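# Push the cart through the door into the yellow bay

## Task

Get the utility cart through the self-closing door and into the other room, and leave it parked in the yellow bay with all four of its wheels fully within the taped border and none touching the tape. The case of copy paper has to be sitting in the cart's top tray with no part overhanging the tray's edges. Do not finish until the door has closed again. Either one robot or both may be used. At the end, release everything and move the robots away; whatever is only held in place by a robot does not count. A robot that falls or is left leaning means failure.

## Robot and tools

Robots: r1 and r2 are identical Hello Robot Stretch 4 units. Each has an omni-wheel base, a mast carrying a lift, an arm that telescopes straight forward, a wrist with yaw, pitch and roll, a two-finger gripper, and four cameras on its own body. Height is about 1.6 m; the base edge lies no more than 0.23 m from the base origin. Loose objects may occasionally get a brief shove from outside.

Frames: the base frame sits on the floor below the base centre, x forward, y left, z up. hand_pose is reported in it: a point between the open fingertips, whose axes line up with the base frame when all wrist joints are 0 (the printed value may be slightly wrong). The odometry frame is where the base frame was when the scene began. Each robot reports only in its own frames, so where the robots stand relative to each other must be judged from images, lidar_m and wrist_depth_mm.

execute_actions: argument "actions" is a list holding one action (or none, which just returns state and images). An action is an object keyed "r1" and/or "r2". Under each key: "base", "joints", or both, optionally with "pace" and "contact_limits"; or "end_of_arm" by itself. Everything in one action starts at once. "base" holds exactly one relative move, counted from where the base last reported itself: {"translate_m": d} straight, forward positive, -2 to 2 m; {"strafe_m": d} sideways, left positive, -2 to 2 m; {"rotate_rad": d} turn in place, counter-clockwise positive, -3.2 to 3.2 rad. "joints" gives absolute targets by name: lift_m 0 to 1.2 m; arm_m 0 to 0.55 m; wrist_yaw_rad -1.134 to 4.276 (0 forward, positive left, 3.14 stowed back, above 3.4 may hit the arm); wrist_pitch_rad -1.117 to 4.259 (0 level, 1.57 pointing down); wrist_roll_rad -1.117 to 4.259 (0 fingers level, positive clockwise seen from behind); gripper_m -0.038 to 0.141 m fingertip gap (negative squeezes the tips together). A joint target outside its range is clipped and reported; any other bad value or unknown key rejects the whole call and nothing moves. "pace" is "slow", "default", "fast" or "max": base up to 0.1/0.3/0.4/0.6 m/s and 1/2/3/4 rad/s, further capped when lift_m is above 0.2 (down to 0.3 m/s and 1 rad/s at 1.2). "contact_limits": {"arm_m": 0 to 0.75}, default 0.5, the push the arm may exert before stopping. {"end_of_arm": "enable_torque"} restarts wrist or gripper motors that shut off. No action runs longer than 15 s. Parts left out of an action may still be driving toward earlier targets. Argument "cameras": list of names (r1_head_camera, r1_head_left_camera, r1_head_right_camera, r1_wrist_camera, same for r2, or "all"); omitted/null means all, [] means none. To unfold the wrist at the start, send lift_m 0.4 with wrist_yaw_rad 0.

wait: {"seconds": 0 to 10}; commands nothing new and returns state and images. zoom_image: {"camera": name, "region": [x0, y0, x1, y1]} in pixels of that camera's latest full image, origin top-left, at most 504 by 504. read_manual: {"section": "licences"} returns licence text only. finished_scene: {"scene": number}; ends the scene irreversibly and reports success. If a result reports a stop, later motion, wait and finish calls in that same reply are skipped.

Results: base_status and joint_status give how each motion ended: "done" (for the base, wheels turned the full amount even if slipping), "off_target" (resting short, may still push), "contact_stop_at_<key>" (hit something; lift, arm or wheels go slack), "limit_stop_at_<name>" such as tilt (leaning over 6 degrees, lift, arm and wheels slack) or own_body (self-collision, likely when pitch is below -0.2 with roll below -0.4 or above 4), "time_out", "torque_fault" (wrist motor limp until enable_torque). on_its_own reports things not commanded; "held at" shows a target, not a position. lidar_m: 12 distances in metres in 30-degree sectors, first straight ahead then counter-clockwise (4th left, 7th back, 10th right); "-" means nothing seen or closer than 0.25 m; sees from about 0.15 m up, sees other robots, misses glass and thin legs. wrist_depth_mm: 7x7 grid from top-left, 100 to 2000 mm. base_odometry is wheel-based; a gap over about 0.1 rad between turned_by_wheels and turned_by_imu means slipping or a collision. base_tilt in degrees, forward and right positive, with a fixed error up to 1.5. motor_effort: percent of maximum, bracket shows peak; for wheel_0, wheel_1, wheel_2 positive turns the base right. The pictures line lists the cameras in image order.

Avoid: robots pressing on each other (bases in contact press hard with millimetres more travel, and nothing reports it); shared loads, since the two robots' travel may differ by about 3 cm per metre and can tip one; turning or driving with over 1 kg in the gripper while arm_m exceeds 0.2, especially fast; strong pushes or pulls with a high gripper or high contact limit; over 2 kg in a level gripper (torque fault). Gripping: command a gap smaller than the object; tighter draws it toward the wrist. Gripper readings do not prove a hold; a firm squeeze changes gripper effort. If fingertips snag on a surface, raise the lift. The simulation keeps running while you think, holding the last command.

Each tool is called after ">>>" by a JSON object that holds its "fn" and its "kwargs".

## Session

>>> {"fn": "execute_actions", "kwargs": {"actions": []}}

Scene clock: 0.00 s.
r1.base_odometry: x=+0.000 y=+0.000 heading=+0.000 (m, m, rad; r1's odometry frame)
r1.turned_by_wheels: +0.000 (rad since the last result)
r1.turned_by_imu: +0.000 (rad since the last result)
r1.base_tilt: forward=+0.3 right=-0.9 (deg)
r1.lidar_m: 2.47 1.45 1.31 1.28 0.79 0.71 0.72 0.87 1.46 1.49 1.82 3.53
r1.base_status: not commanded
r1.joint_positions: lift_m=+0.163 arm_m=+0.002 wrist_yaw_rad=+3.074 wrist_pitch_rad=+0.000 wrist_roll_rad=+0.008 gripper_m=+0.057
r1.joint_status: not commanded
r1.motor_effort: lift_m=+19 arm_m=-1 wrist_yaw_rad=+0 wrist_pitch_rad=-7 wrist_roll_rad=+0 gripper_m=-3 wheel_0=+0 wheel_1=+0 wheel_2=+0 (%)
r1.hand_pose: x=-0.1089 y=+0.1067 z=+0.3411 quat_wxyz=(+0.034, +0.000, +0.004, +0.999) (m; r1's base frame)
r1.wrist_depth_mm: - 137 891 842 778 741 707 / - 131 878 854 788 750 715 / 108 139 254 854 798 750 699 / 138 175 917 854 809 750 723 / 1078 976 904 866 788 759 723 / 1042 960 891 854 198 759 715 / 768 750 831 - 798 741 715
r2.base_odometry: x=+0.000 y=+0.000 heading=+0.000 (m, m, rad; r2's odometry frame)
r2.turned_by_wheels: +0.000 (rad since the last result)
r2.turned_by_imu: +0.000 (rad since the last result)
r2.base_tilt: forward=+0.6 right=-0.5 (deg)
r2.lidar_m: 1.13 1.10 1.19 1.70 1.88 2.03 2.94 1.83 3.80 2.88 2.82 1.49
r2.base_status: not commanded
r2.joint_positions: lift_m=+0.167 arm_m=-0.001 wrist_yaw_rad=+3.220 wrist_pitch_rad=+0.013 wrist_roll_rad=+0.018 gripper_m=+0.057
r2.joint_status: not commanded
r2.motor_effort: lift_m=+19 arm_m=+0 wrist_yaw_rad=-1 wrist_pitch_rad=-5 wrist_roll_rad=+1 gripper_m=-5 wheel_0=+0 wheel_1=+0 wheel_2=+0 (%)
r2.hand_pose: x=-0.1244 y=+0.0647 z=+0.3413 quat_wxyz=(-0.039, -0.007, +0.009, +0.999) (m; r2's base frame)
r2.wrist_depth_mm: - 137 137 - - - 1983 / - - 136 - - - 1921 / - 112 136 - - - 1921 / 138 137 170 - - - 1921 / 221 - - - - - 1921 / 647 1336 195 1499 211 1576 1576 / 512 831 917 142 917 991 1078
pictures: r1_head_camera, r1_head_left_camera, r1_head_right_camera, r1_wrist_camera, r2_head_camera, r2_head_left_camera, r2_head_right_camera, r2_wrist_camera
Images, in order (width x height): r1_head_camera 420x560, r1_head_left_camera 420x672, r1_head_right_camera 420x672, r1_wrist_camera 616x392, r2_head_camera 420x560, r2_head_left_camera 420x672, r2_head_right_camera 420x672, r2_wrist_camera 616x392.

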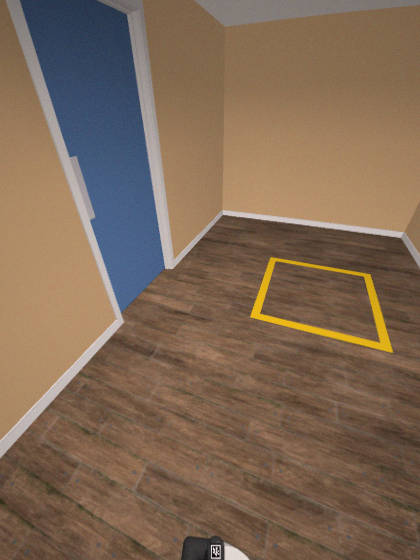

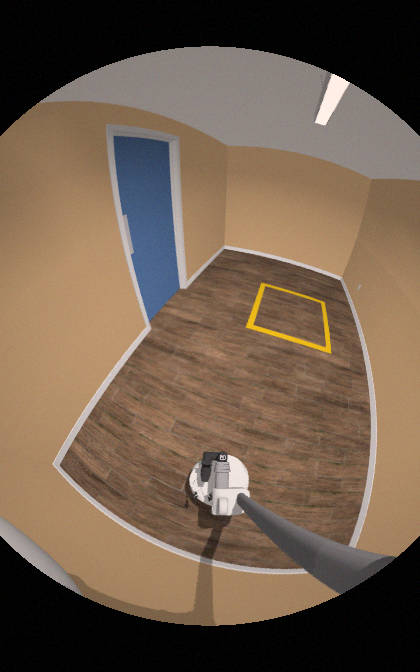

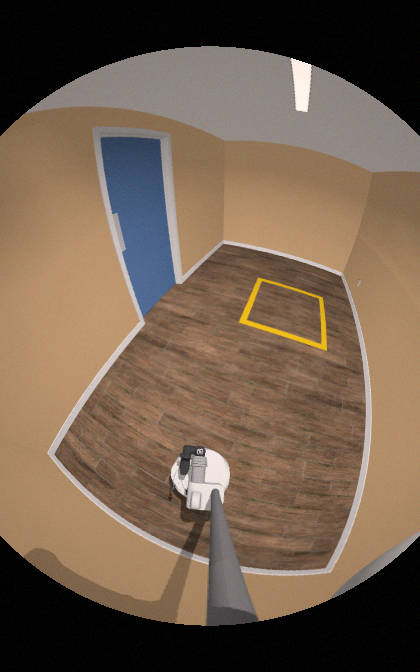

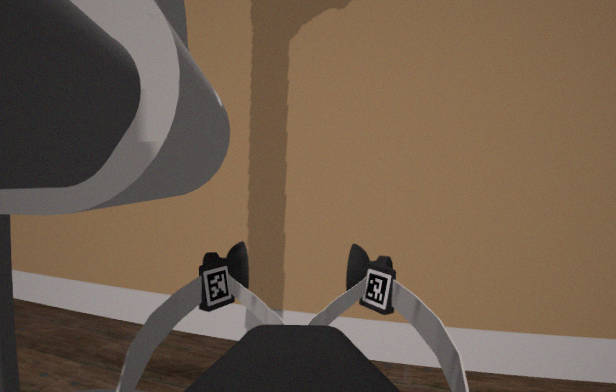

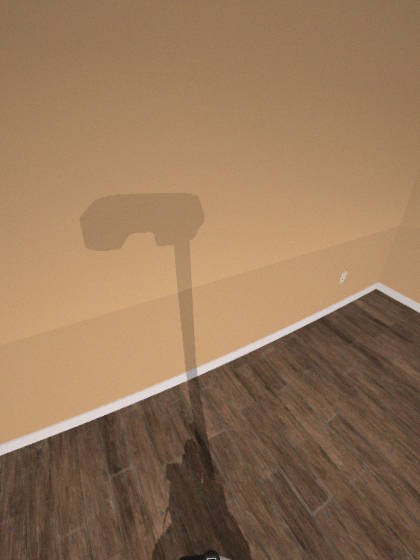

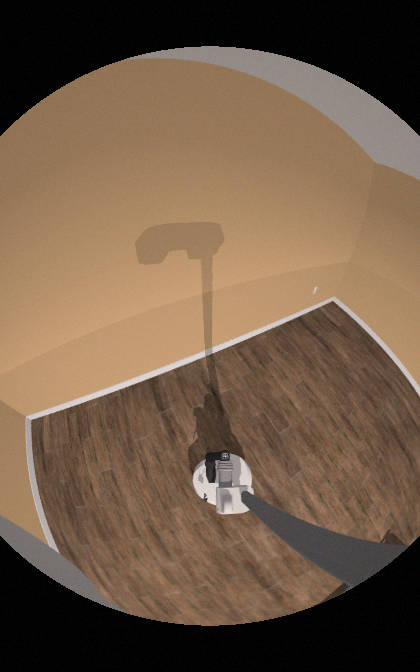

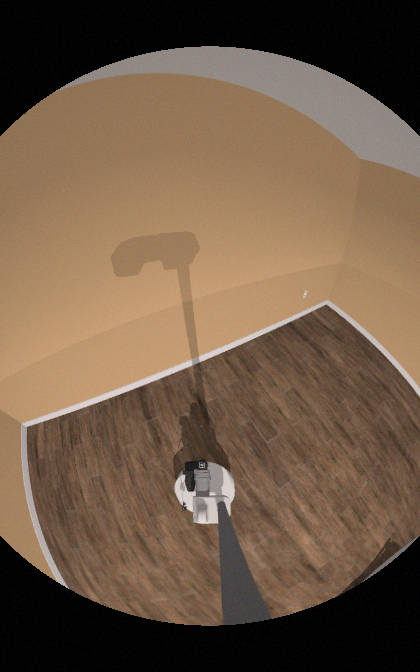

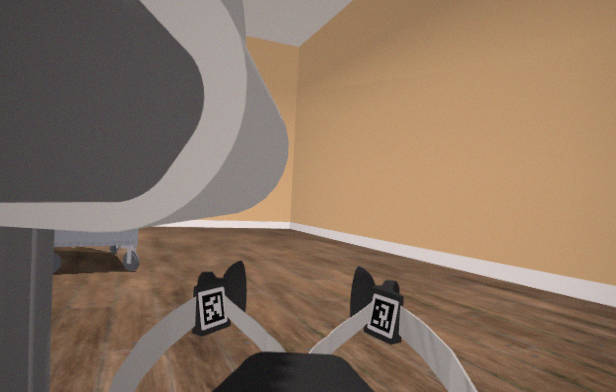

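>>> {"fn": "execute_actions", "kwargs": {"actions": [{"r1": {"base": {"rotate_rad": 1.28}}, "r2": {"base": {"rotate_rad": -2.6}, "joints": {"lift_m": 0.5}}}], "cameras": ["r2_head_camera", "r2_head_left_camera"]}}

>>> {"fn": "execute_actions", "kwargs": {"actions": [{"r1": {"base": {"strafe_m": -1.75}, "pace": "fast"}}], "cameras": ["r1_head_camera"]}}

Scene clock: 24.13 s.
r1.base_odometry: x=+0.000 y=+0.000 heading=+1.280 (m, m, rad; r1's odometry frame)
r1.turned_by_wheels: +1.280 (rad since the last result)
r1.turned_by_imu: +1.281 (rad since the last result)
r1.base_tilt: forward=+0.1 right=-1.0 (deg)
r1.lidar_m: 1.30 0.97 0.73 0.69 0.75 1.11 1.46 1.55 2.25 4.04 1.88 1.34
r1.base_status: done
r1.joint_positions: lift_m=+0.163 arm_m=+0.002 wrist_yaw_rad=+3.074 wrist_pitch_rad=+0.000 wrist_roll_rad=+0.008 gripper_m=+0.057
r1.joint_status: not commanded
r1.motor_effort: lift_m=+19(19) arm_m=-1(0) wrist_yaw_rad=+0(1) wrist_pitch_rad=-6(7) wrist_roll_rad=+0(1) gripper_m=-3(3) wheel_0=-1(4) wheel_1=+0(6) wheel_2=+0(7) (%)
r1.hand_pose: x=-0.1089 y=+0.1067 z=+0.3411 quat_wxyz=(+0.034, +0.000, +0.004, +0.999) (m; r1's base frame)
r1.wrist_depth_mm: - 137 1576 1618 1618 1229 904 / - 131 1618 1618 1618 1308 891 / 108 139 254 1661 1618 1229 866 / 137 174 1618 1618 1618 1255 866 / 1576 1618 1618 1661 1618 1255 878 / 1042 1078 960 1160 198 1060 854 / 768 741 831 - 842 788 788
r2.base_odometry: x=+0.000 y=+0.000 heading=-2.600 (m, m, rad; r2's odometry frame)
r2.turned_by_wheels: -2.600 (rad since the last result)
r2.turned_by_imu: -2.611 (rad since the last result)
r2.base_tilt: forward=+0.4 right=-0.7 (deg)
r2.lidar_m: 1.82 3.75 2.85 2.81 1.46 1.13 1.09 1.20 1.74 1.88 2.01 2.90
r2.base_status: done
r2.joint_positions: lift_m=+0.500 arm_m=-0.001 wrist_yaw_rad=+3.220 wrist_pitch_rad=+0.013 wrist_roll_rad=+0.018 gripper_m=+0.057
r2.joint_status: all done
r2.motor_effort: lift_m=+22(23) arm_m=+0(0) wrist_yaw_rad=-2(0) wrist_pitch_rad=-6(6) wrist_roll_rad=+0(1) gripper_m=-6(4) wheel_0=-1(6) wheel_1=-2(8) wheel_2=-1(7) (%)
r2.hand_pose: x=-0.1244 y=+0.0647 z=+0.6742 quat_wxyz=(-0.039, -0.007, +0.009, +0.999) (m; r2's base frame)
r2.wrist_depth_mm: - 138 137 1308 1229 1205 1205 / - - 136 1281 1255 1205 1182 / - 113 137 1255 1229 1205 1160 / 138 137 170 1281 1281 1205 1205 / 221 1336 1308 1255 1229 1205 1160 / 778 1366 196 1255 211 1205 1160 / 778 1336 1308 142 1229 1182 1182
pictures: r2_head_camera, r2_head_left_camera
Images, in order (width x height): r2_head_camera 420x560, r2_head_left_camera 420x672.

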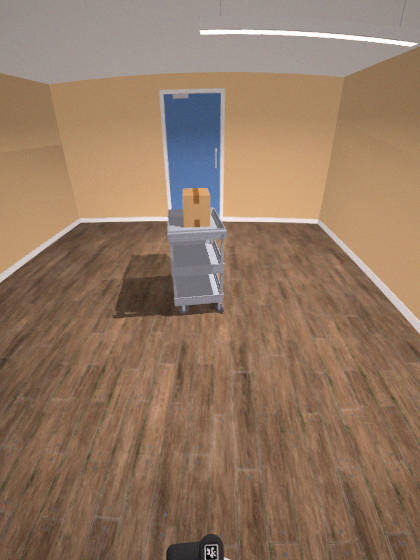

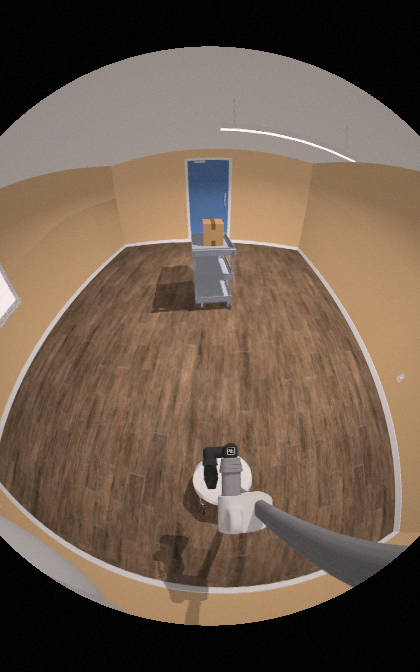

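Scene clock: 29.73 s.
r1.base_odometry: x=+1.677 y=-0.502 heading=+1.280 (m, m, rad; r1's odometry frame)
r1.turned_by_wheels: +0.000 (rad since the last result)
r1.turned_by_imu: -0.006 (rad since the last result)
r1.base_tilt: forward=+0.1 right=-0.7 (deg)
r1.lidar_m: 1.28 1.34 1.84 2.45 2.12 1.58 1.55 1.65 2.35 2.26 1.69 1.27
r1.base_status: done
r1.joint_positions: lift_m=+0.163 arm_m=+0.002 wrist_yaw_rad=+3.074 wrist_pitch_rad=+0.000 wrist_roll_rad=+0.008 gripper_m=+0.057
r1.joint_status: not commanded
r1.motor_effort: lift_m=+19(19) arm_m=+0(1) wrist_yaw_rad=+0(0) wrist_pitch_rad=-7(6) wrist_roll_rad=+0(0) gripper_m=-4(3) wheel_0=+0(14) wheel_1=+0(11) wheel_2=+0(1) (%)
r1.hand_pose: x=-0.1089 y=+0.1067 z=+0.3411 quat_wxyz=(+0.034, +0.000, +0.004, +0.999) (m; r1's base frame)
r1.wrist_depth_mm: - 137 1661 1661 1661 1708 1708 / - 132 1661 1708 1661 1708 1756 / 108 139 254 1756 1708 1756 1708 / 137 175 1756 1756 1708 1756 1756 / 1661 1708 1756 1756 1708 1756 1756 / 1042 1098 960 1138 199 1160 1160 / 768 741 842 - 842 778 831
r2.base_odometry: x=+0.000 y=+0.000 heading=-2.600 (m, m, rad; r2's odometry frame)
r2.turned_by_wheels: +0.000 (rad since the last result)
r2.turned_by_imu: +0.002 (rad since the last result)
r2.base_tilt: forward=+0.6 right=-0.9 (deg)
r2.lidar_m: 1.83 3.76 2.86 2.80 1.49 1.13 1.10 1.19 1.75 1.87 2.02 2.94
r2.base_status: not commanded
r2.joint_positions: lift_m=+0.500 arm_m=-0.001 wrist_yaw_rad=+3.220 wrist_pitch_rad=+0.013 wrist_roll_rad=+0.018 gripper_m=+0.057
r2.joint_status: not commanded
r2.motor_effort: lift_m=+22(22) arm_m=+0(0) wrist_yaw_rad=-1(2) wrist_pitch_rad=-5(5) wrist_roll_rad=+2(0) gripper_m=-3(7) wheel_0=-1(1) wheel_1=-2(2) wheel_2=-1(1) (%)
r2.hand_pose: x=-0.1244 y=+0.0647 z=+0.6742 quat_wxyz=(-0.039, -0.007, +0.009, +0.999) (m; r2's base frame)
r2.wrist_depth_mm: - 138 137 1281 1255 1205 1182 / - - 136 1281 1255 1205 1182 / - 112 136 1255 1255 1205 1160 / 138 137 170 1255 1205 1205 1182 / 221 1336 1336 1281 1255 1229 1182 / 788 1366 196 1281 211 1205 1160 / 778 1336 1308 142 1229 1205 1182
pictures: r1_head_camera
Images, in order (width x height): r1_head_camera 420x560.

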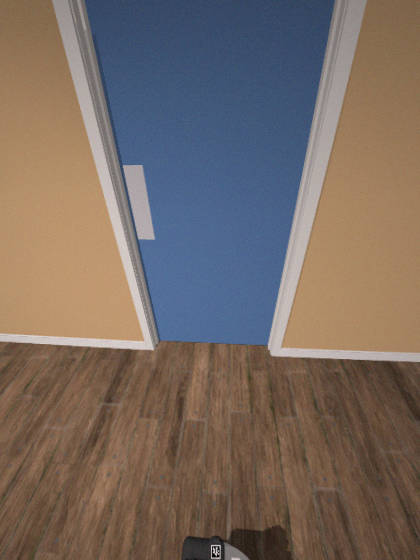

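>>> {"fn": "execute_actions", "kwargs": {"actions": [{"r1": {"base": {"rotate_rad": -0.08}}, "r2": {"base": {"rotate_rad": -0.08}, "joints": {"wrist_yaw_rad": 0.0, "gripper_m": 0.13}}}], "cameras": []}}

>>> {"fn": "execute_actions", "kwargs": {"actions": [{"r1": {"base": {"strafe_m": 0.2}}, "r2": {"base": {"strafe_m": 1.45}, "pace": "fast"}}], "cameras": []}}

>>> {"fn": "execute_actions", "kwargs": {"actions": [{"r1": {"base": {"translate_m": 0.95}}, "r2": {"base": {"translate_m": 2.0}, "pace": "fast"}}], "cameras": ["r1_head_camera", "r2_head_camera"]}}

Scene clock: 46.00 s.
r1.base_odometry: x=+1.676 y=-0.502 heading=+1.200 (m, m, rad; r1's odometry frame)
r1.turned_by_wheels: -0.080 (rad since the last result)
r1.turned_by_imu: -0.081 (rad since the last result)
r1.base_tilt: forward=+0.1 right=-0.7 (deg)
r1.lidar_m: 1.28 1.35 1.70 2.44 2.27 1.64 1.55 1.62 2.18 2.27 1.80 1.24
r1.base_status: done
r1.joint_positions: lift_m=+0.163 arm_m=+0.002 wrist_yaw_rad=+3.074 wrist_pitch_rad=+0.000 wrist_roll_rad=+0.008 gripper_m=+0.057
r1.joint_status: not commanded
r1.motor_effort: lift_m=+19(19) arm_m=-1(1) wrist_yaw_rad=+0(0) wrist_pitch_rad=-6(6) wrist_roll_rad=+0(1) gripper_m=-4(5) wheel_0=+2(5) wheel_1=-2(4) wheel_2=-1(5) (%)
r1.hand_pose: x=-0.1089 y=+0.1067 z=+0.3411 quat_wxyz=(+0.034, +0.000, +0.004, +0.999) (m; r1's base frame)
r1.wrist_depth_mm: - 137 1661 1661 1756 1808 1863 / - 131 1708 1756 1756 1863 1921 / 108 139 253 1708 1708 1808 1808 / 138 175 1708 1708 1756 1863 1921 / 1576 1661 1618 1756 1808 1808 1921 / 1042 1098 960 1160 199 1160 1182 / 759 741 831 - 842 788 820
r2.base_odometry: x=+0.000 y=+0.000 heading=-2.680 (m, m, rad; r2's odometry frame)
r2.turned_by_wheels: -0.080 (rad since the last result)
r2.turned_by_imu: -0.079 (rad since the last result)
r2.base_tilt: forward=+0.7 right=-0.8 (deg)
r2.lidar_m: 1.82 4.01 2.90 2.81 1.58 1.17 1.10 1.15 1.60 1.88 1.97 2.70
r2.base_status: done
r2.joint_positions: lift_m=+0.500 arm_m=-0.001 wrist_yaw_rad=+0.000 wrist_pitch_rad=+0.013 wrist_roll_rad=+0.018 gripper_m=+0.130
r2.joint_status: all done
r2.motor_effort: lift_m=+22(22) arm_m=+0(0) wrist_yaw_rad=-2(6) wrist_pitch_rad=-6(6) wrist_roll_rad=+0(0) gripper_m=-2(2) wheel_0=+0(6) wheel_1=-2(2) wheel_2=-1(4) (%)
r2.hand_pose: x=+0.4586 y=-0.0873 z=+0.6742 quat_wxyz=(+1.000, +0.009, +0.007, +0.000) (m; r2's base frame)
r2.wrist_depth_mm: - - - - - - - / - - - - - - - / - - - - - - - / - - - - - - - / - - - - - - - / - 223 - - - - - / 1661 1618 1708 142 1808 1661 1983
pictures: none
No camera images: the call's "cameras" was empty. Leave "cameras" out to get every camera's image.

Scene clock: 50.87 s.
r1.base_odometry: x=+1.490 y=-0.429 heading=+1.200 (m, m, rad; r1's odometry frame)
r1.turned_by_wheels: +0.000 (rad since the last result)
r1.turned_by_imu: +0.000 (rad since the last result)
r1.base_tilt: forward=+0.3 right=-0.9 (deg)
r1.lidar_m: 1.30 1.27 1.70 2.25 2.30 1.64 1.55 1.60 2.20 2.48 1.79 1.33
r1.base_status: done
r1.joint_positions: lift_m=+0.163 arm_m=+0.002 wrist_yaw_rad=+3.074 wrist_pitch_rad=+0.000 wrist_roll_rad=+0.008 gripper_m=+0.057
r1.joint_status: not commanded
r1.motor_effort: lift_m=+19(19) arm_m=+0(1) wrist_yaw_rad=-1(0) wrist_pitch_rad=-6(7) wrist_roll_rad=+1(0) gripper_m=-2(2) wheel_0=+0(7) wheel_1=-1(7) wheel_2=+0(1) (%)
r1.hand_pose: x=-0.1089 y=+0.1067 z=+0.3411 quat_wxyz=(+0.034, +0.000, +0.004, +0.999) (m; r1's base frame)
r1.wrist_depth_mm: - 137 1661 1708 1756 1808 1921 / - 131 1618 1708 1756 1808 1863 / 108 139 255 1756 1756 1863 1863 / 137 174 1661 1708 1756 1863 1921 / 1618 1576 1756 1708 1808 1863 1863 / 1042 1098 960 1160 198 1138 1160 / 768 750 820 - 842 788 820
r2.base_odometry: x=+0.645 y=-1.299 heading=-2.680 (m, m, rad; r2's odometry frame)
r2.turned_by_wheels: +0.000 (rad since the last result)
r2.turned_by_imu: +0.002 (rad since the last result)
r2.base_tilt: forward=+0.6 right=-0.8 (deg)
r2.lidar_m: 4.64 1.97 1.39 1.36 1.43 1.15 1.11 1.18 1.58 3.34 3.46 2.08
r2.base_status: done
r2.joint_positions: lift_m=+0.500 arm_m=-0.001 wrist_yaw_rad=+0.000 wrist_pitch_rad=+0.013 wrist_roll_rad=+0.018 gripper_m=+0.130
r2.joint_status: not commanded
r2.motor_effort: lift_m=+21(22) arm_m=+0(0) wrist_yaw_rad=+1(2) wrist_pitch_rad=-4(6) wrist_roll_rad=+0(0) gripper_m=-2(1) wheel_0=+1(12) wheel_1=+0(10) wheel_2=-1(2) (%)
r2.hand_pose: x=+0.4585 y=-0.0874 z=+0.6743 quat_wxyz=(+1.000, +0.009, +0.007, +0.000) (m; r2's base frame)
r2.wrist_depth_mm: - - - - - - - / - - - - - - - / - - - - - - - / - - - - - - - / - - - - - - - / - 224 - - - 1808 - / 1661 1576 1708 142 1808 1661 1863
pictures: none
No camera images: the call's "cameras" was empty. Leave "cameras" out to get every camera's image.

Scene clock: 57.23 s.
r1.base_odometry: x=+1.834 y=+0.456 heading=+1.200 (m, m, rad; r1's odometry frame)
r1.turned_by_wheels: +0.000 (rad since the last result)
r1.turned_by_imu: +0.001 (rad since the last result)
r1.base_tilt: forward=+0.1 right=-0.9 (deg)
r1.lidar_m: 0.33 0.38 0.44 1.01 2.35 2.62 2.53 2.61 2.58 1.24 0.52 0.36
r1.base_status: done
r1.joint_positions: lift_m=+0.163 arm_m=+0.002 wrist_yaw_rad=+3.074 wrist_pitch_rad=+0.000 wrist_roll_rad=+0.008 gripper_m=+0.057
r1.joint_status: not commanded
r1.motor_effort: lift_m=+19(19) arm_m=-1(1) wrist_yaw_rad=+0(0) wrist_pitch_rad=-8(6) wrist_roll_rad=+0(0) gripper_m=-5(5) wheel_0=+2(4) wheel_1=+1(4) wheel_2=+1(8) (%)
r1.hand_pose: x=-0.1089 y=+0.1067 z=+0.3411 quat_wxyz=(+0.034, +0.000, +0.004, +0.999) (m; r1's base frame)
r1.wrist_depth_mm: - 137 - - - - - / - 131 - - - - - / 108 139 254 - - - - / 138 175 - - - - - / 1863 1983 1983 - - - - / 1042 1078 960 1118 198 1138 1138 / 768 750 820 - 866 788 820
r2.base_odometry: x=-1.146 y=-2.189 heading=-2.680 (m, m, rad; r2's odometry frame)
r2.turned_by_wheels: +0.000 (rad since the last result)
r2.turned_by_imu: -0.002 (rad since the last result)
r2.base_tilt: forward=+0.6 right=-0.6 (deg)
r2.lidar_m: 2.63 2.02 1.44 1.36 1.44 1.93 3.17 3.25 3.49 0.96 0.95 2.73
r2.base_status: done
r2.joint_positions: lift_m=+0.500 arm_m=-0.001 wrist_yaw_rad=+0.000 wrist_pitch_rad=+0.013 wrist_roll_rad=+0.018 gripper_m=+0.130
r2.joint_status: not commanded
r2.motor_effort: lift_m=+21(21) arm_m=+0(0) wrist_yaw_rad=+0(0) wrist_pitch_rad=-6(5) wrist_roll_rad=-1(0) gripper_m=-2(3) wheel_0=+0(4) wheel_1=-1(6) wheel_2=+3(12) (%)
r2.hand_pose: x=+0.4585 y=-0.0874 z=+0.6743 quat_wxyz=(+1.000, +0.009, +0.007, +0.000) (m; r2's base frame)
r2.wrist_depth_mm: - - - - - - - / - - - - - - - / - - - - - - - / - - - - - - - / - - - - - - - / - 222 - - - - - / 1618 1576 1708 142 1863 1708 1921
pictures: r1_head_camera, r2_head_camera
Images, in order (width x height): r1_head_camera 420x560, r2_head_camera 420x560.

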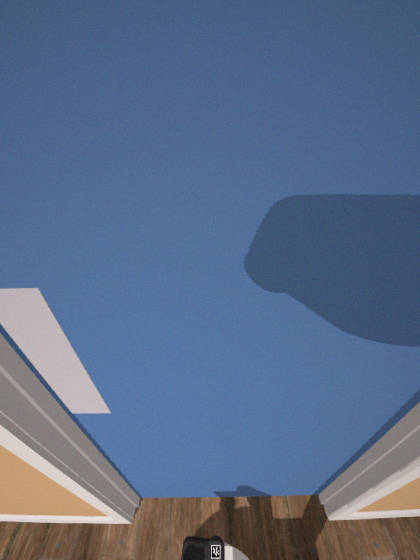

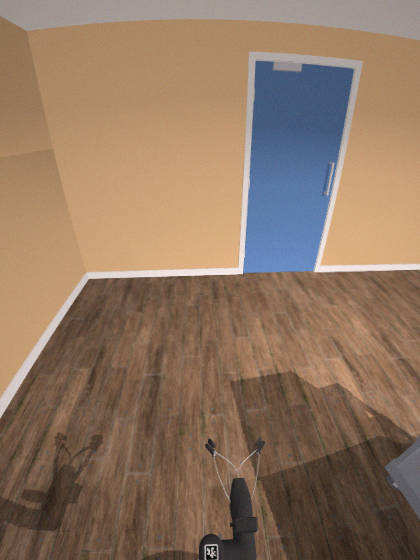

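>>> {"fn": "execute_actions", "kwargs": {"actions": [{"r1": {"base": {"translate_m": 0.75}, "pace": "slow"}, "r2": {"base": {"translate_m": 1.15}, "pace": "fast"}}], "cameras": []}}

>>> {"fn": "execute_actions", "kwargs": {"actions": [{"r2": {"base": {"rotate_rad": -0.6}}}], "cameras": ["r1_head_right_camera", "r2_head_camera"]}}

Scene clock: 72.47 s.
r1.base_odometry: x=+2.105 y=+1.155 heading=+1.200 (m, m, rad; r1's odometry frame)
r1.turned_by_wheels: +0.000 (rad since the last result)
r1.turned_by_imu: +0.003 (rad since the last result)
r1.base_tilt: forward=+0.2 right=-0.8 (deg)
r1.lidar_m: 0.25 3.37 2.41 1.39 0.50 0.51 3.32 3.38 0.32 0.25 - 0.25
r1.base_status: done
r1.joint_positions: lift_m=+0.163 arm_m=+0.002 wrist_yaw_rad=+3.074 wrist_pitch_rad=+0.000 wrist_roll_rad=+0.008 gripper_m=+0.057
r1.joint_status: not commanded
r1.motor_effort: lift_m=+19(19) arm_m=+0(0) wrist_yaw_rad=-1(1) wrist_pitch_rad=-8(7) wrist_roll_rad=+0(0) gripper_m=-4(5) wheel_0=+13(26) wheel_1=-2(14) wheel_2=-10(23) (%)
r1.hand_pose: x=-0.1089 y=+0.1067 z=+0.3411 quat_wxyz=(+0.034, +0.000, +0.004, +0.999) (m; r1's base frame)
r1.wrist_depth_mm: - 137 - - - 512 473 / - 132 - - - 517 480 / 108 139 253 - - 512 488 / 137 175 - - - 521 496 / 1863 1921 - - - 525 500 / 1060 1078 960 1138 199 512 500 / 778 741 820 - 842 488 504
r2.base_odometry: x=-2.176 y=-2.701 heading=-2.680 (m, m, rad; r2's odometry frame)
r2.turned_by_wheels: +0.000 (rad since the last result)
r2.turned_by_imu: +0.001 (rad since the last result)
r2.base_tilt: forward=+0.4 right=-0.9 (deg)
r2.lidar_m: 1.49 1.55 1.47 1.39 1.46 1.99 - 1.37 1.13 3.32 1.18 1.27
r2.base_status: done
r2.joint_positions: lift_m=+0.500 arm_m=-0.001 wrist_yaw_rad=+0.000 wrist_pitch_rad=+0.013 wrist_roll_rad=+0.018 gripper_m=+0.130
r2.joint_status: not commanded
r2.motor_effort: lift_m=+21(21) arm_m=+0(0) wrist_yaw_rad=-1(2) wrist_pitch_rad=-6(7) wrist_roll_rad=+0(0) gripper_m=+0(1) wheel_0=+1(5) wheel_1=+0(3) wheel_2=+1(13) (%)
r2.hand_pose: x=+0.4585 y=-0.0874 z=+0.6743 quat_wxyz=(+1.000, +0.009, +0.007, +0.000) (m; r2's base frame)
r2.wrist_depth_mm: 1308 1308 1308 1336 1336 1160 976 / 1281 1308 1336 1336 1308 1160 991 / 1308 1336 1308 1366 1366 1138 960 / 1308 1308 1336 1336 1336 1138 960 / 1281 1308 1308 1308 1308 1118 960 / 1281 223 1308 1308 1281 1078 960 / 1308 1255 1308 142 1308 1060 946
pictures: none
No camera images: the call's "cameras" was empty. Leave "cameras" out to get every camera's image.

Scene clock: 73.83 s.
r1.base_odometry: x=+2.105 y=+1.155 heading=+1.200 (m, m, rad; r1's odometry frame)
r1.turned_by_wheels: +0.000 (rad since the last result)
r1.turned_by_imu: +0.000 (rad since the last result)
r1.base_tilt: forward=+0.1 right=-0.5 (deg)
r1.lidar_m: 0.26 3.34 2.42 1.38 0.49 0.52 3.31 3.39 0.33 0.25 - 0.25
r1.base_status: not commanded
r1.joint_positions: lift_m=+0.163 arm_m=+0.002 wrist_yaw_rad=+3.074 wrist_pitch_rad=+0.000 wrist_roll_rad=+0.008 gripper_m=+0.057
r1.joint_status: not commanded
r1.motor_effort: lift_m=+19(19) arm_m=-1(1) wrist_yaw_rad=+0(0) wrist_pitch_rad=-6(7) wrist_roll_rad=+0(0) gripper_m=-5(3) wheel_0=+12(12) wheel_1=-2(2) wheel_2=-10(10) (%)
r1.hand_pose: x=-0.1089 y=+0.1067 z=+0.3411 quat_wxyz=(+0.034, +0.000, +0.004, +0.999) (m; r1's base frame)
r1.wrist_depth_mm: - 137 - - - 512 469 / - 132 - - - 521 484 / 108 139 254 - - 517 480 / 137 174 - - - 525 492 / 1863 1921 - - - 521 500 / 1042 1098 946 1182 198 517 500 / 778 750 809 - 842 484 508
r2.base_odometry: x=-2.176 y=-2.701 heading=+3.003 (m, m, rad; r2's odometry frame)
r2.turned_by_wheels: -0.600 (rad since the last result)
r2.turned_by_imu: -0.602 (rad since the last result)
r2.base_tilt: forward=+0.6 right=-0.8 (deg)
r2.lidar_m: 1.18 1.48 1.52 1.47 1.38 1.41 1.84 4.24 1.57 1.15 3.31 1.21
r2.base_status: done
r2.joint_positions: lift_m=+0.500 arm_m=-0.001 wrist_yaw_rad=+0.000 wrist_pitch_rad=+0.013 wrist_roll_rad=+0.018 gripper_m=+0.130
r2.joint_status: not commanded
r2.motor_effort: lift_m=+21(21) arm_m=+0(0) wrist_yaw_rad=+0(1) wrist_pitch_rad=-6(5) wrist_roll_rad=-1(0) gripper_m=+1(1) wheel_0=+1(5) wheel_1=+0(9) wheel_2=+0(8) (%)
r2.hand_pose: x=+0.4585 y=-0.0874 z=+0.6743 quat_wxyz=(+1.000, +0.009, +0.007, +0.000) (m; r2's base frame)
r2.wrist_depth_mm: 1182 1281 1205 1118 1042 - - / 1160 1281 1182 1138 1042 - - / 1160 1255 1229 1098 1060 - - / 1160 1281 1205 1118 1042 - - / 1160 1281 1205 1098 1060 - - / 1160 224 1160 1118 1008 - - / 1160 1255 1229 142 1042 1708 1983
pictures: r1_head_right_camera, r2_head_camera
Images, in order (width x height): r1_head_right_camera 420x672, r2_head_camera 420x560.

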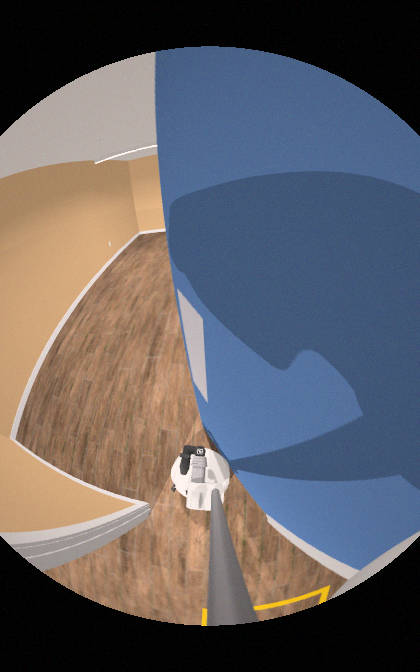

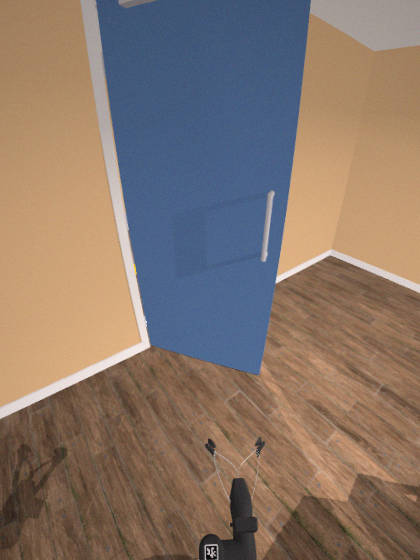

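>>> {"fn": "execute_actions", "kwargs": {"actions": [{"r1": {"base": {"translate_m": 0.18}, "pace": "slow"}}], "cameras": []}}

>>> {"fn": "execute_actions", "kwargs": {"actions": [{"r1": {"base": {"strafe_m": -0.26}, "pace": "slow"}}], "cameras": ["r1_head_right_camera", "r2_head_camera", "r2_wrist_camera"]}}

Scene clock: 81.40 s.
r1.base_odometry: x=+2.170 y=+1.322 heading=+1.200 (m, m, rad; r1's odometry frame)
r1.turned_by_wheels: +0.000 (rad since the last result)
r1.turned_by_imu: -0.001 (rad since the last result)
r1.base_tilt: forward=+0.2 right=-0.8 (deg)
r1.lidar_m: 1.63 3.35 2.41 2.18 0.73 0.63 3.52 0.66 0.26 0.25 - 0.25
r1.base_status: done
r1.joint_positions: lift_m=+0.163 arm_m=+0.002 wrist_yaw_rad=+3.074 wrist_pitch_rad=+0.000 wrist_roll_rad=+0.008 gripper_m=+0.057
r1.joint_status: not commanded
r1.motor_effort: lift_m=+19(19) arm_m=-1(1) wrist_yaw_rad=+0(0) wrist_pitch_rad=-6(6) wrist_roll_rad=+0(1) gripper_m=-3(0) wheel_0=+11(14) wheel_1=-3(5) wheel_2=-12(21) (%)
r1.hand_pose: x=-0.1089 y=+0.1067 z=+0.3411 quat_wxyz=(+0.034, +0.000, +0.004, +0.999) (m; r1's base frame)
r1.wrist_depth_mm: - 138 - - - 661 683 / - 131 - - - 661 691 / 108 139 254 - - 676 699 / 138 174 - - - 683 691 / 1863 1921 1983 - 1618 683 699 / 1042 1098 960 1160 198 683 699 / 768 741 831 - 788 676 699
r2.base_odometry: x=-2.176 y=-2.701 heading=+3.003 (m, m, rad; r2's odometry frame)
r2.turned_by_wheels: +0.000 (rad since the last result)
r2.turned_by_imu: +0.002 (rad since the last result)
r2.base_tilt: forward=+0.5 right=-0.6 (deg)
r2.lidar_m: 1.06 1.48 1.52 1.49 1.39 1.42 1.84 4.26 1.57 1.13 3.31 1.10
r2.base_status: not commanded
r2.joint_positions: lift_m=+0.500 arm_m=-0.001 wrist_yaw_rad=+0.000 wrist_pitch_rad=+0.013 wrist_roll_rad=+0.018 gripper_m=+0.130
r2.joint_status: not commanded
r2.motor_effort: lift_m=+21(21) arm_m=+0(0) wrist_yaw_rad=-1(1) wrist_pitch_rad=-4(5) wrist_roll_rad=+0(0) gripper_m=-3(2) wheel_0=+2(1) wheel_1=+0(0) wheel_2=+0(0) (%)
r2.hand_pose: x=+0.4585 y=-0.0874 z=+0.6743 quat_wxyz=(+1.000, +0.009, +0.007, +0.000) (m; r2's base frame)
r2.wrist_depth_mm: 1138 1281 1118 1008 904 - - / 1160 1281 1160 1008 917 - - / 1182 1281 1138 991 917 - - / 1160 1255 1138 991 904 - - / 1160 1281 1118 976 891 - - / 1182 223 1078 960 878 - - / 1205 1281 1160 142 917 1756 1921
pictures: none
No camera images: the call's "cameras" was empty. Leave "cameras" out to get every camera's image.

Scene clock: 85.13 s.
r1.base_odometry: x=+2.412 y=+1.228 heading=+1.200 (m, m, rad; r1's odometry frame)
r1.turned_by_wheels: +0.000 (rad since the last result)
r1.turned_by_imu: +0.000 (rad since the last result)
r1.base_tilt: forward=+0.1 right=-0.7 (deg)
r1.lidar_m: 1.69 1.68 2.67 2.16 0.82 3.58 3.52 0.29 0.25 - 0.25 0.27
r1.base_status: done
r1.joint_positions: lift_m=+0.163 arm_m=+0.002 wrist_yaw_rad=+3.074 wrist_pitch_rad=+0.000 wrist_roll_rad=+0.008 gripper_m=+0.057
r1.joint_status: not commanded
r1.motor_effort: lift_m=+19(19) arm_m=-1(1) wrist_yaw_rad=+0(0) wrist_pitch_rad=-5(5) wrist_roll_rad=+1(0) gripper_m=-7(5) wheel_0=+10(12) wheel_1=-6(10) wheel_2=-2(10) (%)
r1.hand_pose: x=-0.1089 y=+0.1067 z=+0.3411 quat_wxyz=(+0.034, +0.000, +0.004, +0.999) (m; r1's base frame)
r1.wrist_depth_mm: - 137 - - - - 715 / - 131 - - - - 715 / 108 139 253 - - - 707 / 137 174 - - - - 691 / 512 1921 - - - - 715 / 504 1098 960 1138 199 1160 707 / 496 715 820 - 854 778 723
r2.base_odometry: x=-2.176 y=-2.701 heading=+3.003 (m, m, rad; r2's odometry frame)
r2.turned_by_wheels: +0.000 (rad since the last result)
r2.turned_by_imu: +0.001 (rad since the last result)
r2.base_tilt: forward=+0.3 right=-0.6 (deg)
r2.lidar_m: 0.79 1.48 1.51 1.49 1.38 1.42 1.82 4.26 1.55 1.12 3.31 2.35
r2.base_status: not commanded
r2.joint_positions: lift_m=+0.500 arm_m=-0.001 wrist_yaw_rad=+0.000 wrist_pitch_rad=+0.013 wrist_roll_rad=+0.018 gripper_m=+0.130
r2.joint_status: not commanded
r2.motor_effort: lift_m=+21(21) arm_m=+0(0) wrist_yaw_rad=-2(0) wrist_pitch_rad=-4(5) wrist_roll_rad=-2(0) gripper_m=-3(2) wheel_0=+1(2) wheel_1=+0(0) wheel_2=+0(0) (%)
r2.hand_pose: x=+0.4585 y=-0.0874 z=+0.6743 quat_wxyz=(+1.000, +0.009, +0.007, +0.000) (m; r2's base frame)
r2.wrist_depth_mm: 1138 1255 809 621 - - - / 1138 1281 809 627 - - - / 1138 1281 798 640 - - - / 1160 1255 788 627 - - - / 1205 1229 759 627 - - - / 1182 223 699 597 1983 - - / 1160 1160 788 141 1756 1708 1863
pictures: r1_head_right_camera, r2_head_camera, r2_wrist_camera
Images, in order (width x height): r1_head_right_camera 420x672, r2_head_camera 420x560, r2_wrist_camera 616x392.

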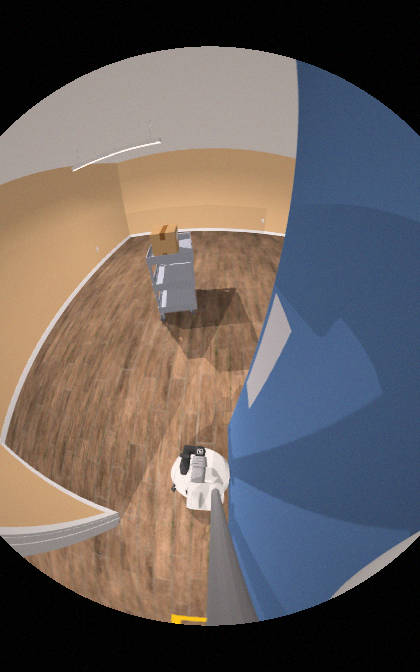

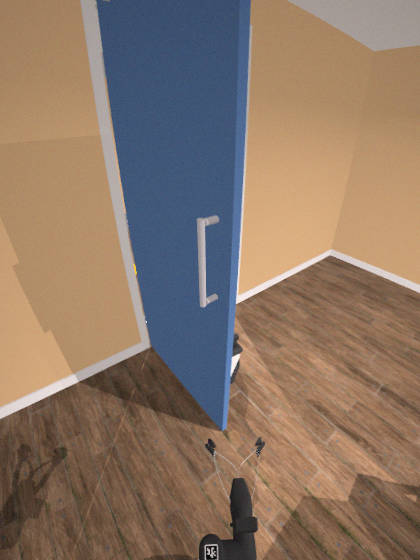

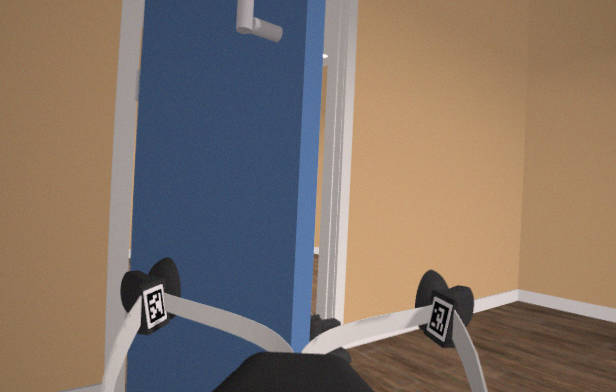

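>>> {"fn": "execute_actions", "kwargs": {"actions": [{"r2": {"base": {"strafe_m": -0.07}, "joints": {"wrist_yaw_rad": 0.3, "arm_m": 0.15}}}], "cameras": []}}

>>> {"fn": "execute_actions", "kwargs": {"actions": [{"r2": {"base": {"translate_m": 0.15}, "pace": "slow"}}], "cameras": ["r2_head_camera", "r2_wrist_camera"]}}

Scene clock: 100.43 s.
r1.base_odometry: x=+2.412 y=+1.228 heading=+1.200 (m, m, rad; r1's odometry frame)
r1.turned_by_wheels: +0.000 (rad since the last result)
r1.turned_by_imu: -0.001 (rad since the last result)
r1.base_tilt: forward=+0.2 right=-0.9 (deg)
r1.lidar_m: 1.67 1.68 2.68 2.13 0.80 3.61 3.50 0.30 0.25 - 0.25 0.25
r1.base_status: not commanded
r1.joint_positions: lift_m=+0.163 arm_m=+0.002 wrist_yaw_rad=+3.074 wrist_pitch_rad=+0.000 wrist_roll_rad=+0.008 gripper_m=+0.057
r1.joint_status: not commanded
r1.motor_effort: lift_m=+19(19) arm_m=+0(1) wrist_yaw_rad=-1(1) wrist_pitch_rad=-6(5) wrist_roll_rad=+0(0) gripper_m=+0(4) wheel_0=+10(10) wheel_1=-6(6) wheel_2=-2(2) (%)
r1.hand_pose: x=-0.1089 y=+0.1067 z=+0.3411 quat_wxyz=(+0.034, +0.000, +0.004, +0.999) (m; r1's base frame)
r1.wrist_depth_mm: - 137 - - - - 707 / - 132 - - - - 707 / 108 139 253 - - - 699 / 137 174 - - - - 699 / 504 1983 - - - - 715 / 504 1098 960 1160 199 1160 707 / 496 707 820 - 842 778 715
r2.base_odometry: x=-2.166 y=-2.631 heading=+3.003 (m, m, rad; r2's odometry frame)
r2.turned_by_wheels: +0.000 (rad since the last result)
r2.turned_by_imu: +0.002 (rad since the last result)
r2.base_tilt: forward=+0.5 right=-0.7 (deg)
r2.lidar_m: 0.76 1.30 1.58 1.55 1.45 1.48 1.92 4.25 1.48 1.06 3.24 2.45
r2.base_status: done
r2.joint_positions: lift_m=+0.500 arm_m=+0.148 wrist_yaw_rad=+0.300 wrist_pitch_rad=+0.013 wrist_roll_rad=+0.018 gripper_m=+0.130
r2.joint_status: all done
r2.motor_effort: lift_m=+21(21) arm_m=+9(9) wrist_yaw_rad=-2(6) wrist_pitch_rad=-4(6) wrist_roll_rad=-1(0) gripper_m=-1(4) wheel_0=-1(9) wheel_1=+2(9) wheel_2=+0(1) (%)
r2.hand_pose: x=+0.6208 y=+0.0017 z=+0.6743 quat_wxyz=(+0.989, +0.008, +0.008, +0.149) (m; r2's base frame)
r2.wrist_depth_mm: 1118 1182 1229 597 433 1708 1808 / 1098 1160 1229 585 430 1661 1808 / 1118 1160 1229 574 424 1618 1921 / 1098 1182 1229 564 421 1661 1863 / 1118 1160 1229 554 418 1708 1863 / 1118 223 917 539 399 1661 1863 / 1098 1182 1255 142 676 1618 1808
pictures: none
No camera images: the call's "cameras" was empty. Leave "cameras" out to get every camera's image.

Scene clock: 103.23 s.
r1.base_odometry: x=+2.412 y=+1.228 heading=+1.200 (m, m, rad; r1's odometry frame)
r1.turned_by_wheels: +0.000 (rad since the last result)
r1.turned_by_imu: +0.000 (rad since the last result)
r1.base_tilt: forward=+0.1 right=-0.8 (deg)
r1.lidar_m: 1.66 1.69 2.69 2.14 0.80 3.59 3.50 0.30 0.25 - 0.25 0.25
r1.base_status: not commanded
r1.joint_positions: lift_m=+0.163 arm_m=+0.002 wrist_yaw_rad=+3.074 wrist_pitch_rad=+0.000 wrist_roll_rad=+0.008 gripper_m=+0.057
r1.joint_status: not commanded
r1.motor_effort: lift_m=+19(19) arm_m=+0(1) wrist_yaw_rad=+0(1) wrist_pitch_rad=-7(6) wrist_roll_rad=+0(0) gripper_m=+0(1) wheel_0=+10(10) wheel_1=-6(6) wheel_2=-2(2) (%)
r1.hand_pose: x=-0.1089 y=+0.1067 z=+0.3411 quat_wxyz=(+0.034, +0.000, +0.004, +0.999) (m; r1's base frame)
r1.wrist_depth_mm: - 137 - - - - 707 / - 131 - - - - 699 / 108 139 253 - - - 715 / 137 175 - - - - 699 / 504 1983 - - - - 707 / 500 1118 946 1160 198 1118 715 / 496 707 820 - 866 788 707
r2.base_odometry: x=-2.315 y=-2.611 heading=+3.003 (m, m, rad; r2's odometry frame)
r2.turned_by_wheels: +0.000 (rad since the last result)
r2.turned_by_imu: +0.000 (rad since the last result)
r2.base_tilt: forward=+0.5 right=-0.8 (deg)
r2.lidar_m: 0.64 1.08 1.43 1.63 1.52 1.56 2.05 4.34 1.26 1.05 3.15 2.23
r2.base_status: done
r2.joint_positions: lift_m=+0.500 arm_m=+0.148 wrist_yaw_rad=+0.300 wrist_pitch_rad=+0.013 wrist_roll_rad=+0.018 gripper_m=+0.130
r2.joint_status: not commanded
r2.motor_effort: lift_m=+21(21) arm_m=+9(9) wrist_yaw_rad=-1(1) wrist_pitch_rad=-5(6) wrist_roll_rad=+0(0) gripper_m=-2(3) wheel_0=+0(4) wheel_1=+2(3) wheel_2=-2(3) (%)
r2.hand_pose: x=+0.6208 y=+0.0017 z=+0.6743 quat_wxyz=(+0.989, +0.008, +0.008, +0.149) (m; r2's base frame)
r2.wrist_depth_mm: 1008 1060 891 329 266 1537 1618 / 991 1060 820 324 - 1499 1618 / 991 1060 778 317 - 1537 1661 / 991 1042 750 310 - 1499 1708 / 991 1060 715 304 1576 1499 1708 / 1008 223 512 300 257 1537 1708 / 991 1078 809 142 1499 1576 1661
pictures: r2_head_camera, r2_wrist_camera
Images, in order (width x height): r2_head_camera 420x560, r2_wrist_camera 616x392.

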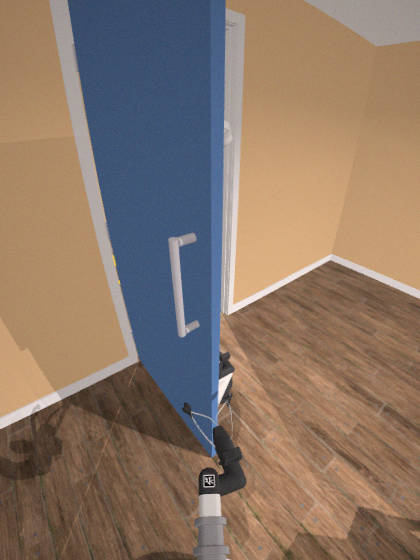

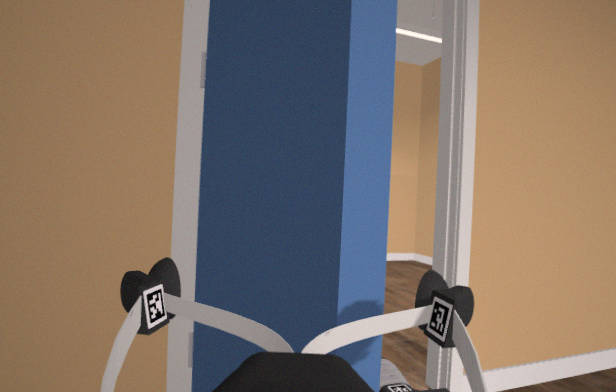

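>>> {"fn": "execute_actions", "kwargs": {"actions": [{"r2": {"joints": {"arm_m": 0.26}, "pace": "slow"}}], "cameras": ["r2_wrist_camera"]}}

>>> {"fn": "execute_actions", "kwargs": {"actions": [{"r2": {"joints": {"gripper_m": 0.03}}}], "cameras": ["r2_wrist_camera"]}}

Scene clock: 110.57 s.
r1.base_odometry: x=+2.412 y=+1.228 heading=+1.200 (m, m, rad; r1's odometry frame)
r1.turned_by_wheels: +0.000 (rad since the last result)
r1.turned_by_imu: -0.001 (rad since the last result)
r1.base_tilt: forward=+0.1 right=-0.7 (deg)
r1.lidar_m: 1.66 1.69 2.67 2.15 0.80 3.61 3.50 0.29 0.25 - 0.25 0.26
r1.base_status: not commanded
r1.joint_positions: lift_m=+0.163 arm_m=+0.002 wrist_yaw_rad=+3.074 wrist_pitch_rad=+0.000 wrist_roll_rad=+0.008 gripper_m=+0.057
r1.joint_status: not commanded
r1.motor_effort: lift_m=+19(19) arm_m=-1(0) wrist_yaw_rad=+0(0) wrist_pitch_rad=-7(6) wrist_roll_rad=+0(0) gripper_m=-2(3) wheel_0=+10(10) wheel_1=-6(5) wheel_2=-2(2) (%)
r1.hand_pose: x=-0.1089 y=+0.1067 z=+0.3411 quat_wxyz=(+0.034, +0.000, +0.004, +0.999) (m; r1's base frame)
r1.wrist_depth_mm: - 138 - - - - 707 / - 132 - - - - 715 / 108 139 254 - - - 715 / 137 175 - - - - 699 / 504 1921 - - - - 715 / 504 1078 960 1138 198 1160 715 / 500 707 820 - 842 778 707
r2.base_odometry: x=-2.315 y=-2.611 heading=+3.003 (m, m, rad; r2's odometry frame)
r2.turned_by_wheels: +0.000 (rad since the last result)
r2.turned_by_imu: +0.002 (rad since the last result)
r2.base_tilt: forward=+0.5 right=-0.8 (deg)
r2.lidar_m: 0.63 1.09 1.44 1.65 1.52 1.57 2.03 4.35 1.27 1.07 3.19 2.25
r2.base_status: not commanded
r2.joint_positions: lift_m=+0.500 arm_m=+0.258 wrist_yaw_rad=+0.298 wrist_pitch_rad=+0.013 wrist_roll_rad=+0.018 gripper_m=+0.130
r2.joint_status: all done
r2.motor_effort: lift_m=+21(21) arm_m=+9(9) wrist_yaw_rad=+7(6) wrist_pitch_rad=-5(6) wrist_roll_rad=+0(0) gripper_m=-4(0) wheel_0=+0(0) wheel_1=+2(2) wheel_2=-2(2) (%)
r2.hand_pose: x=+0.7306 y=+0.0011 z=+0.6743 quat_wxyz=(+0.989, +0.008, +0.008, +0.148) (m; r2's base frame)
r2.wrist_depth_mm: 904 976 343 151 - 1430 1499 / 917 960 327 152 - 1397 1537 / 904 976 309 153 - 1397 1537 / 904 991 298 151 - 1366 1537 / 931 976 286 151 - 1430 1576 / 917 206 205 151 - 1397 1576 / 917 976 322 141 1618 1366 1576
pictures: r2_wrist_camera
Images, in order (width x height): r2_wrist_camera 616x392.

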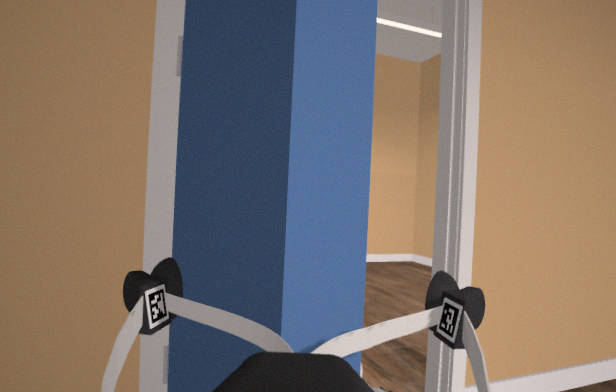

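Scene clock: 112.50 s.
r1.base_odometry: x=+2.412 y=+1.228 heading=+1.200 (m, m, rad; r1's odometry frame)
r1.turned_by_wheels: +0.000 (rad since the last result)
r1.turned_by_imu: +0.000 (rad since the last result)
r1.base_tilt: forward=+0.2 right=-1.0 (deg)
r1.lidar_m: 1.67 1.68 2.68 2.11 0.81 3.59 3.52 0.29 0.25 - 0.25 0.25
r1.base_status: not commanded
r1.joint_positions: lift_m=+0.163 arm_m=+0.002 wrist_yaw_rad=+3.074 wrist_pitch_rad=+0.000 wrist_roll_rad=+0.008 gripper_m=+0.057
r1.joint_status: not commanded
r1.motor_effort: lift_m=+19(19) arm_m=+0(1) wrist_yaw_rad=+0(1) wrist_pitch_rad=-7(7) wrist_roll_rad=+0(0) gripper_m=-4(3) wheel_0=+10(10) wheel_1=-6(6) wheel_2=-2(2) (%)
r1.hand_pose: x=-0.1089 y=+0.1067 z=+0.3411 quat_wxyz=(+0.034, +0.000, +0.004, +0.999) (m; r1's base frame)
r1.wrist_depth_mm: - 137 - - - - 715 / - 131 - - - - 707 / 108 139 254 - - - 707 / 138 174 - - - - 699 / 508 1983 1983 - - - 715 / 508 1078 960 1138 198 1160 707 / 500 715 831 - 842 788 715
r2.base_odometry: x=-2.315 y=-2.611 heading=+3.003 (m, m, rad; r2's odometry frame)
r2.turned_by_wheels: +0.000 (rad since the last result)
r2.turned_by_imu: +0.001 (rad since the last result)
r2.base_tilt: forward=+0.4 right=-0.7 (deg)
r2.lidar_m: 0.63 1.09 1.43 1.62 1.51 1.57 2.04 4.36 1.27 1.07 3.17 2.21
r2.base_status: not commanded
r2.joint_positions: lift_m=+0.500 arm_m=+0.259 wrist_yaw_rad=+0.305 wrist_pitch_rad=+0.013 wrist_roll_rad=+0.018 gripper_m=+0.030
r2.joint_status: all done
r2.on_its_own: wrist_yaw_rad is at rest, and its effort (-14) is outside its rest range (-13 to +13)
r2.motor_effort: lift_m=+21(21) arm_m=+8(10) wrist_yaw_rad=-14(14) wrist_pitch_rad=-5(5) wrist_roll_rad=+0(1) gripper_m=-19(17) wheel_0=-1(2) wheel_1=+1(2) wheel_2=-1(3) (%)
r2.hand_pose: x=+0.7309 y=+0.0032 z=+0.6743 quat_wxyz=(+0.988, +0.008, +0.008, +0.152) (m; r2's base frame)
r2.wrist_depth_mm: 904 991 384 151 - 1366 1499 / 917 991 362 151 - 1430 1537 / 931 976 343 149 - 1397 1537 / 931 960 325 149 - 1397 1537 / 904 991 310 150 - 1366 1537 / 931 960 191 150 186 1397 1537 / 917 960 359 145 1576 1366 1499
pictures: r2_wrist_camera
Images, in order (width x height): r2_wrist_camera 616x392.

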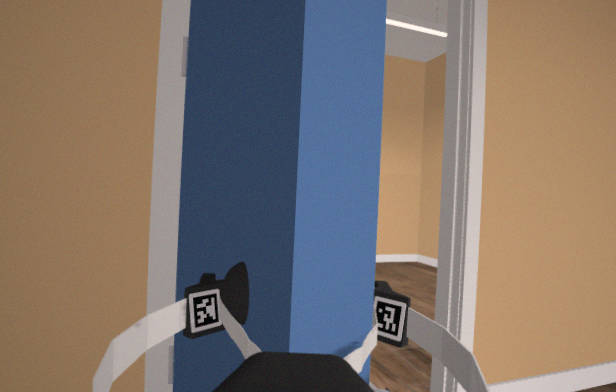

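>>> {"fn": "execute_actions", "kwargs": {"actions": [{"r1": {"base": {"strafe_m": 0.3}, "joints": {"lift_m": 0.668, "wrist_yaw_rad": 0.0, "wrist_roll_rad": 1.57, "gripper_m": 0.09, "arm_m": 0.09}, "pace": "slow"}}], "cameras": ["r1_head_camera", "r2_wrist_camera"]}}

Scene clock: 124.30 s.
r1.base_odometry: x=+2.133 y=+1.337 heading=+1.200 (m, m, rad; r1's odometry frame)
r1.turned_by_wheels: +0.000 (rad since the last result)
r1.turned_by_imu: -0.001 (rad since the last result)
r1.base_tilt: forward=+0.2 right=-0.8 (deg)
r1.lidar_m: 1.61 3.31 2.34 2.15 0.73 0.60 3.50 0.78 0.51 0.47 0.47 0.68
r1.base_status: done
r1.joint_positions: lift_m=+0.668 arm_m=+0.089 wrist_yaw_rad=+0.000 wrist_pitch_rad=+0.000 wrist_roll_rad=+1.570 gripper_m=+0.090
r1.joint_status: all done
r1.motor_effort: lift_m=+23(20) arm_m=+5(6) wrist_yaw_rad=-1(5) wrist_pitch_rad=-7(7) wrist_roll_rad=+2(5) gripper_m=+0(2) wheel_0=-2(10) wheel_1=+0(8) wheel_2=-1(4) (%)
r1.hand_pose: x=+0.5485 y=-0.0874 z=+0.8460 quat_wxyz=(+0.708, +0.707, +0.000, +0.000) (m; r1's base frame)
r1.wrist_depth_mm: - - - - - 1661 1205 / - - - - - 1661 1138 / - - - - - 1708 1138 / - - - - 1983 1499 1138 / - - 1397 1397 1808 1430 1118 / - - - 1366 202 1366 1118 / - - - - - 1397 1138
r2.base_odometry: x=-2.315 y=-2.610 heading=+3.002 (m, m, rad; r2's odometry frame)
r2.turned_by_wheels: -0.001 (rad since the last result)
r2.turned_by_imu: +0.001 (rad since the last result)
r2.base_tilt: forward=+0.6 right=-0.6 (deg)
r2.lidar_m: 0.65 1.11 1.42 1.66 1.52 1.58 2.03 4.35 1.31 1.08 3.16 0.87
r2.base_status: not commanded
r2.joint_positions: lift_m=+0.500 arm_m=+0.259 wrist_yaw_rad=+0.292 wrist_pitch_rad=+0.013 wrist_roll_rad=+0.018 gripper_m=+0.030
r2.joint_status: not commanded
r2.on_its_own: wrist_yaw_rad is at rest, and its effort (+23) is outside its rest range (-13 to +13)
r2.motor_effort: lift_m=+21(21) arm_m=+7(8) wrist_yaw_rad=+23(22) wrist_pitch_rad=-6(4) wrist_roll_rad=+0(0) gripper_m=-14(19) wheel_0=-8(8) wheel_1=-2(2) wheel_2=-2(3) (%)
r2.hand_pose: x=+0.7311 y=-0.0006 z=+0.6742 quat_wxyz=(+0.989, +0.008, +0.008, +0.146) (m; r2's base frame)
r2.wrist_depth_mm: 917 976 392 174 167 1430 1576 / 904 1008 375 171 167 732 580 / 891 976 362 168 168 1397 1576 / 917 976 347 165 732 1430 1576 / 917 976 336 162 741 1464 1537 / 931 991 191 160 181 1430 1618 / 917 788 373 155 459 1366 1618
pictures: r1_head_camera, r2_wrist_camera
Images, in order (width x height): r1_head_camera 420x560, r2_wrist_camera 616x392.

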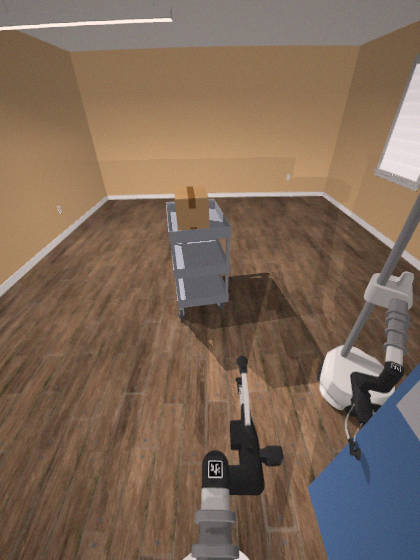

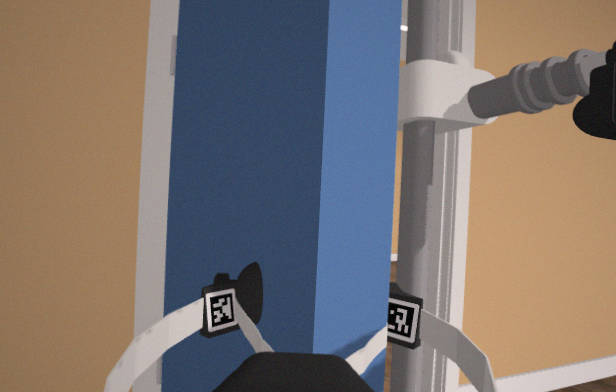

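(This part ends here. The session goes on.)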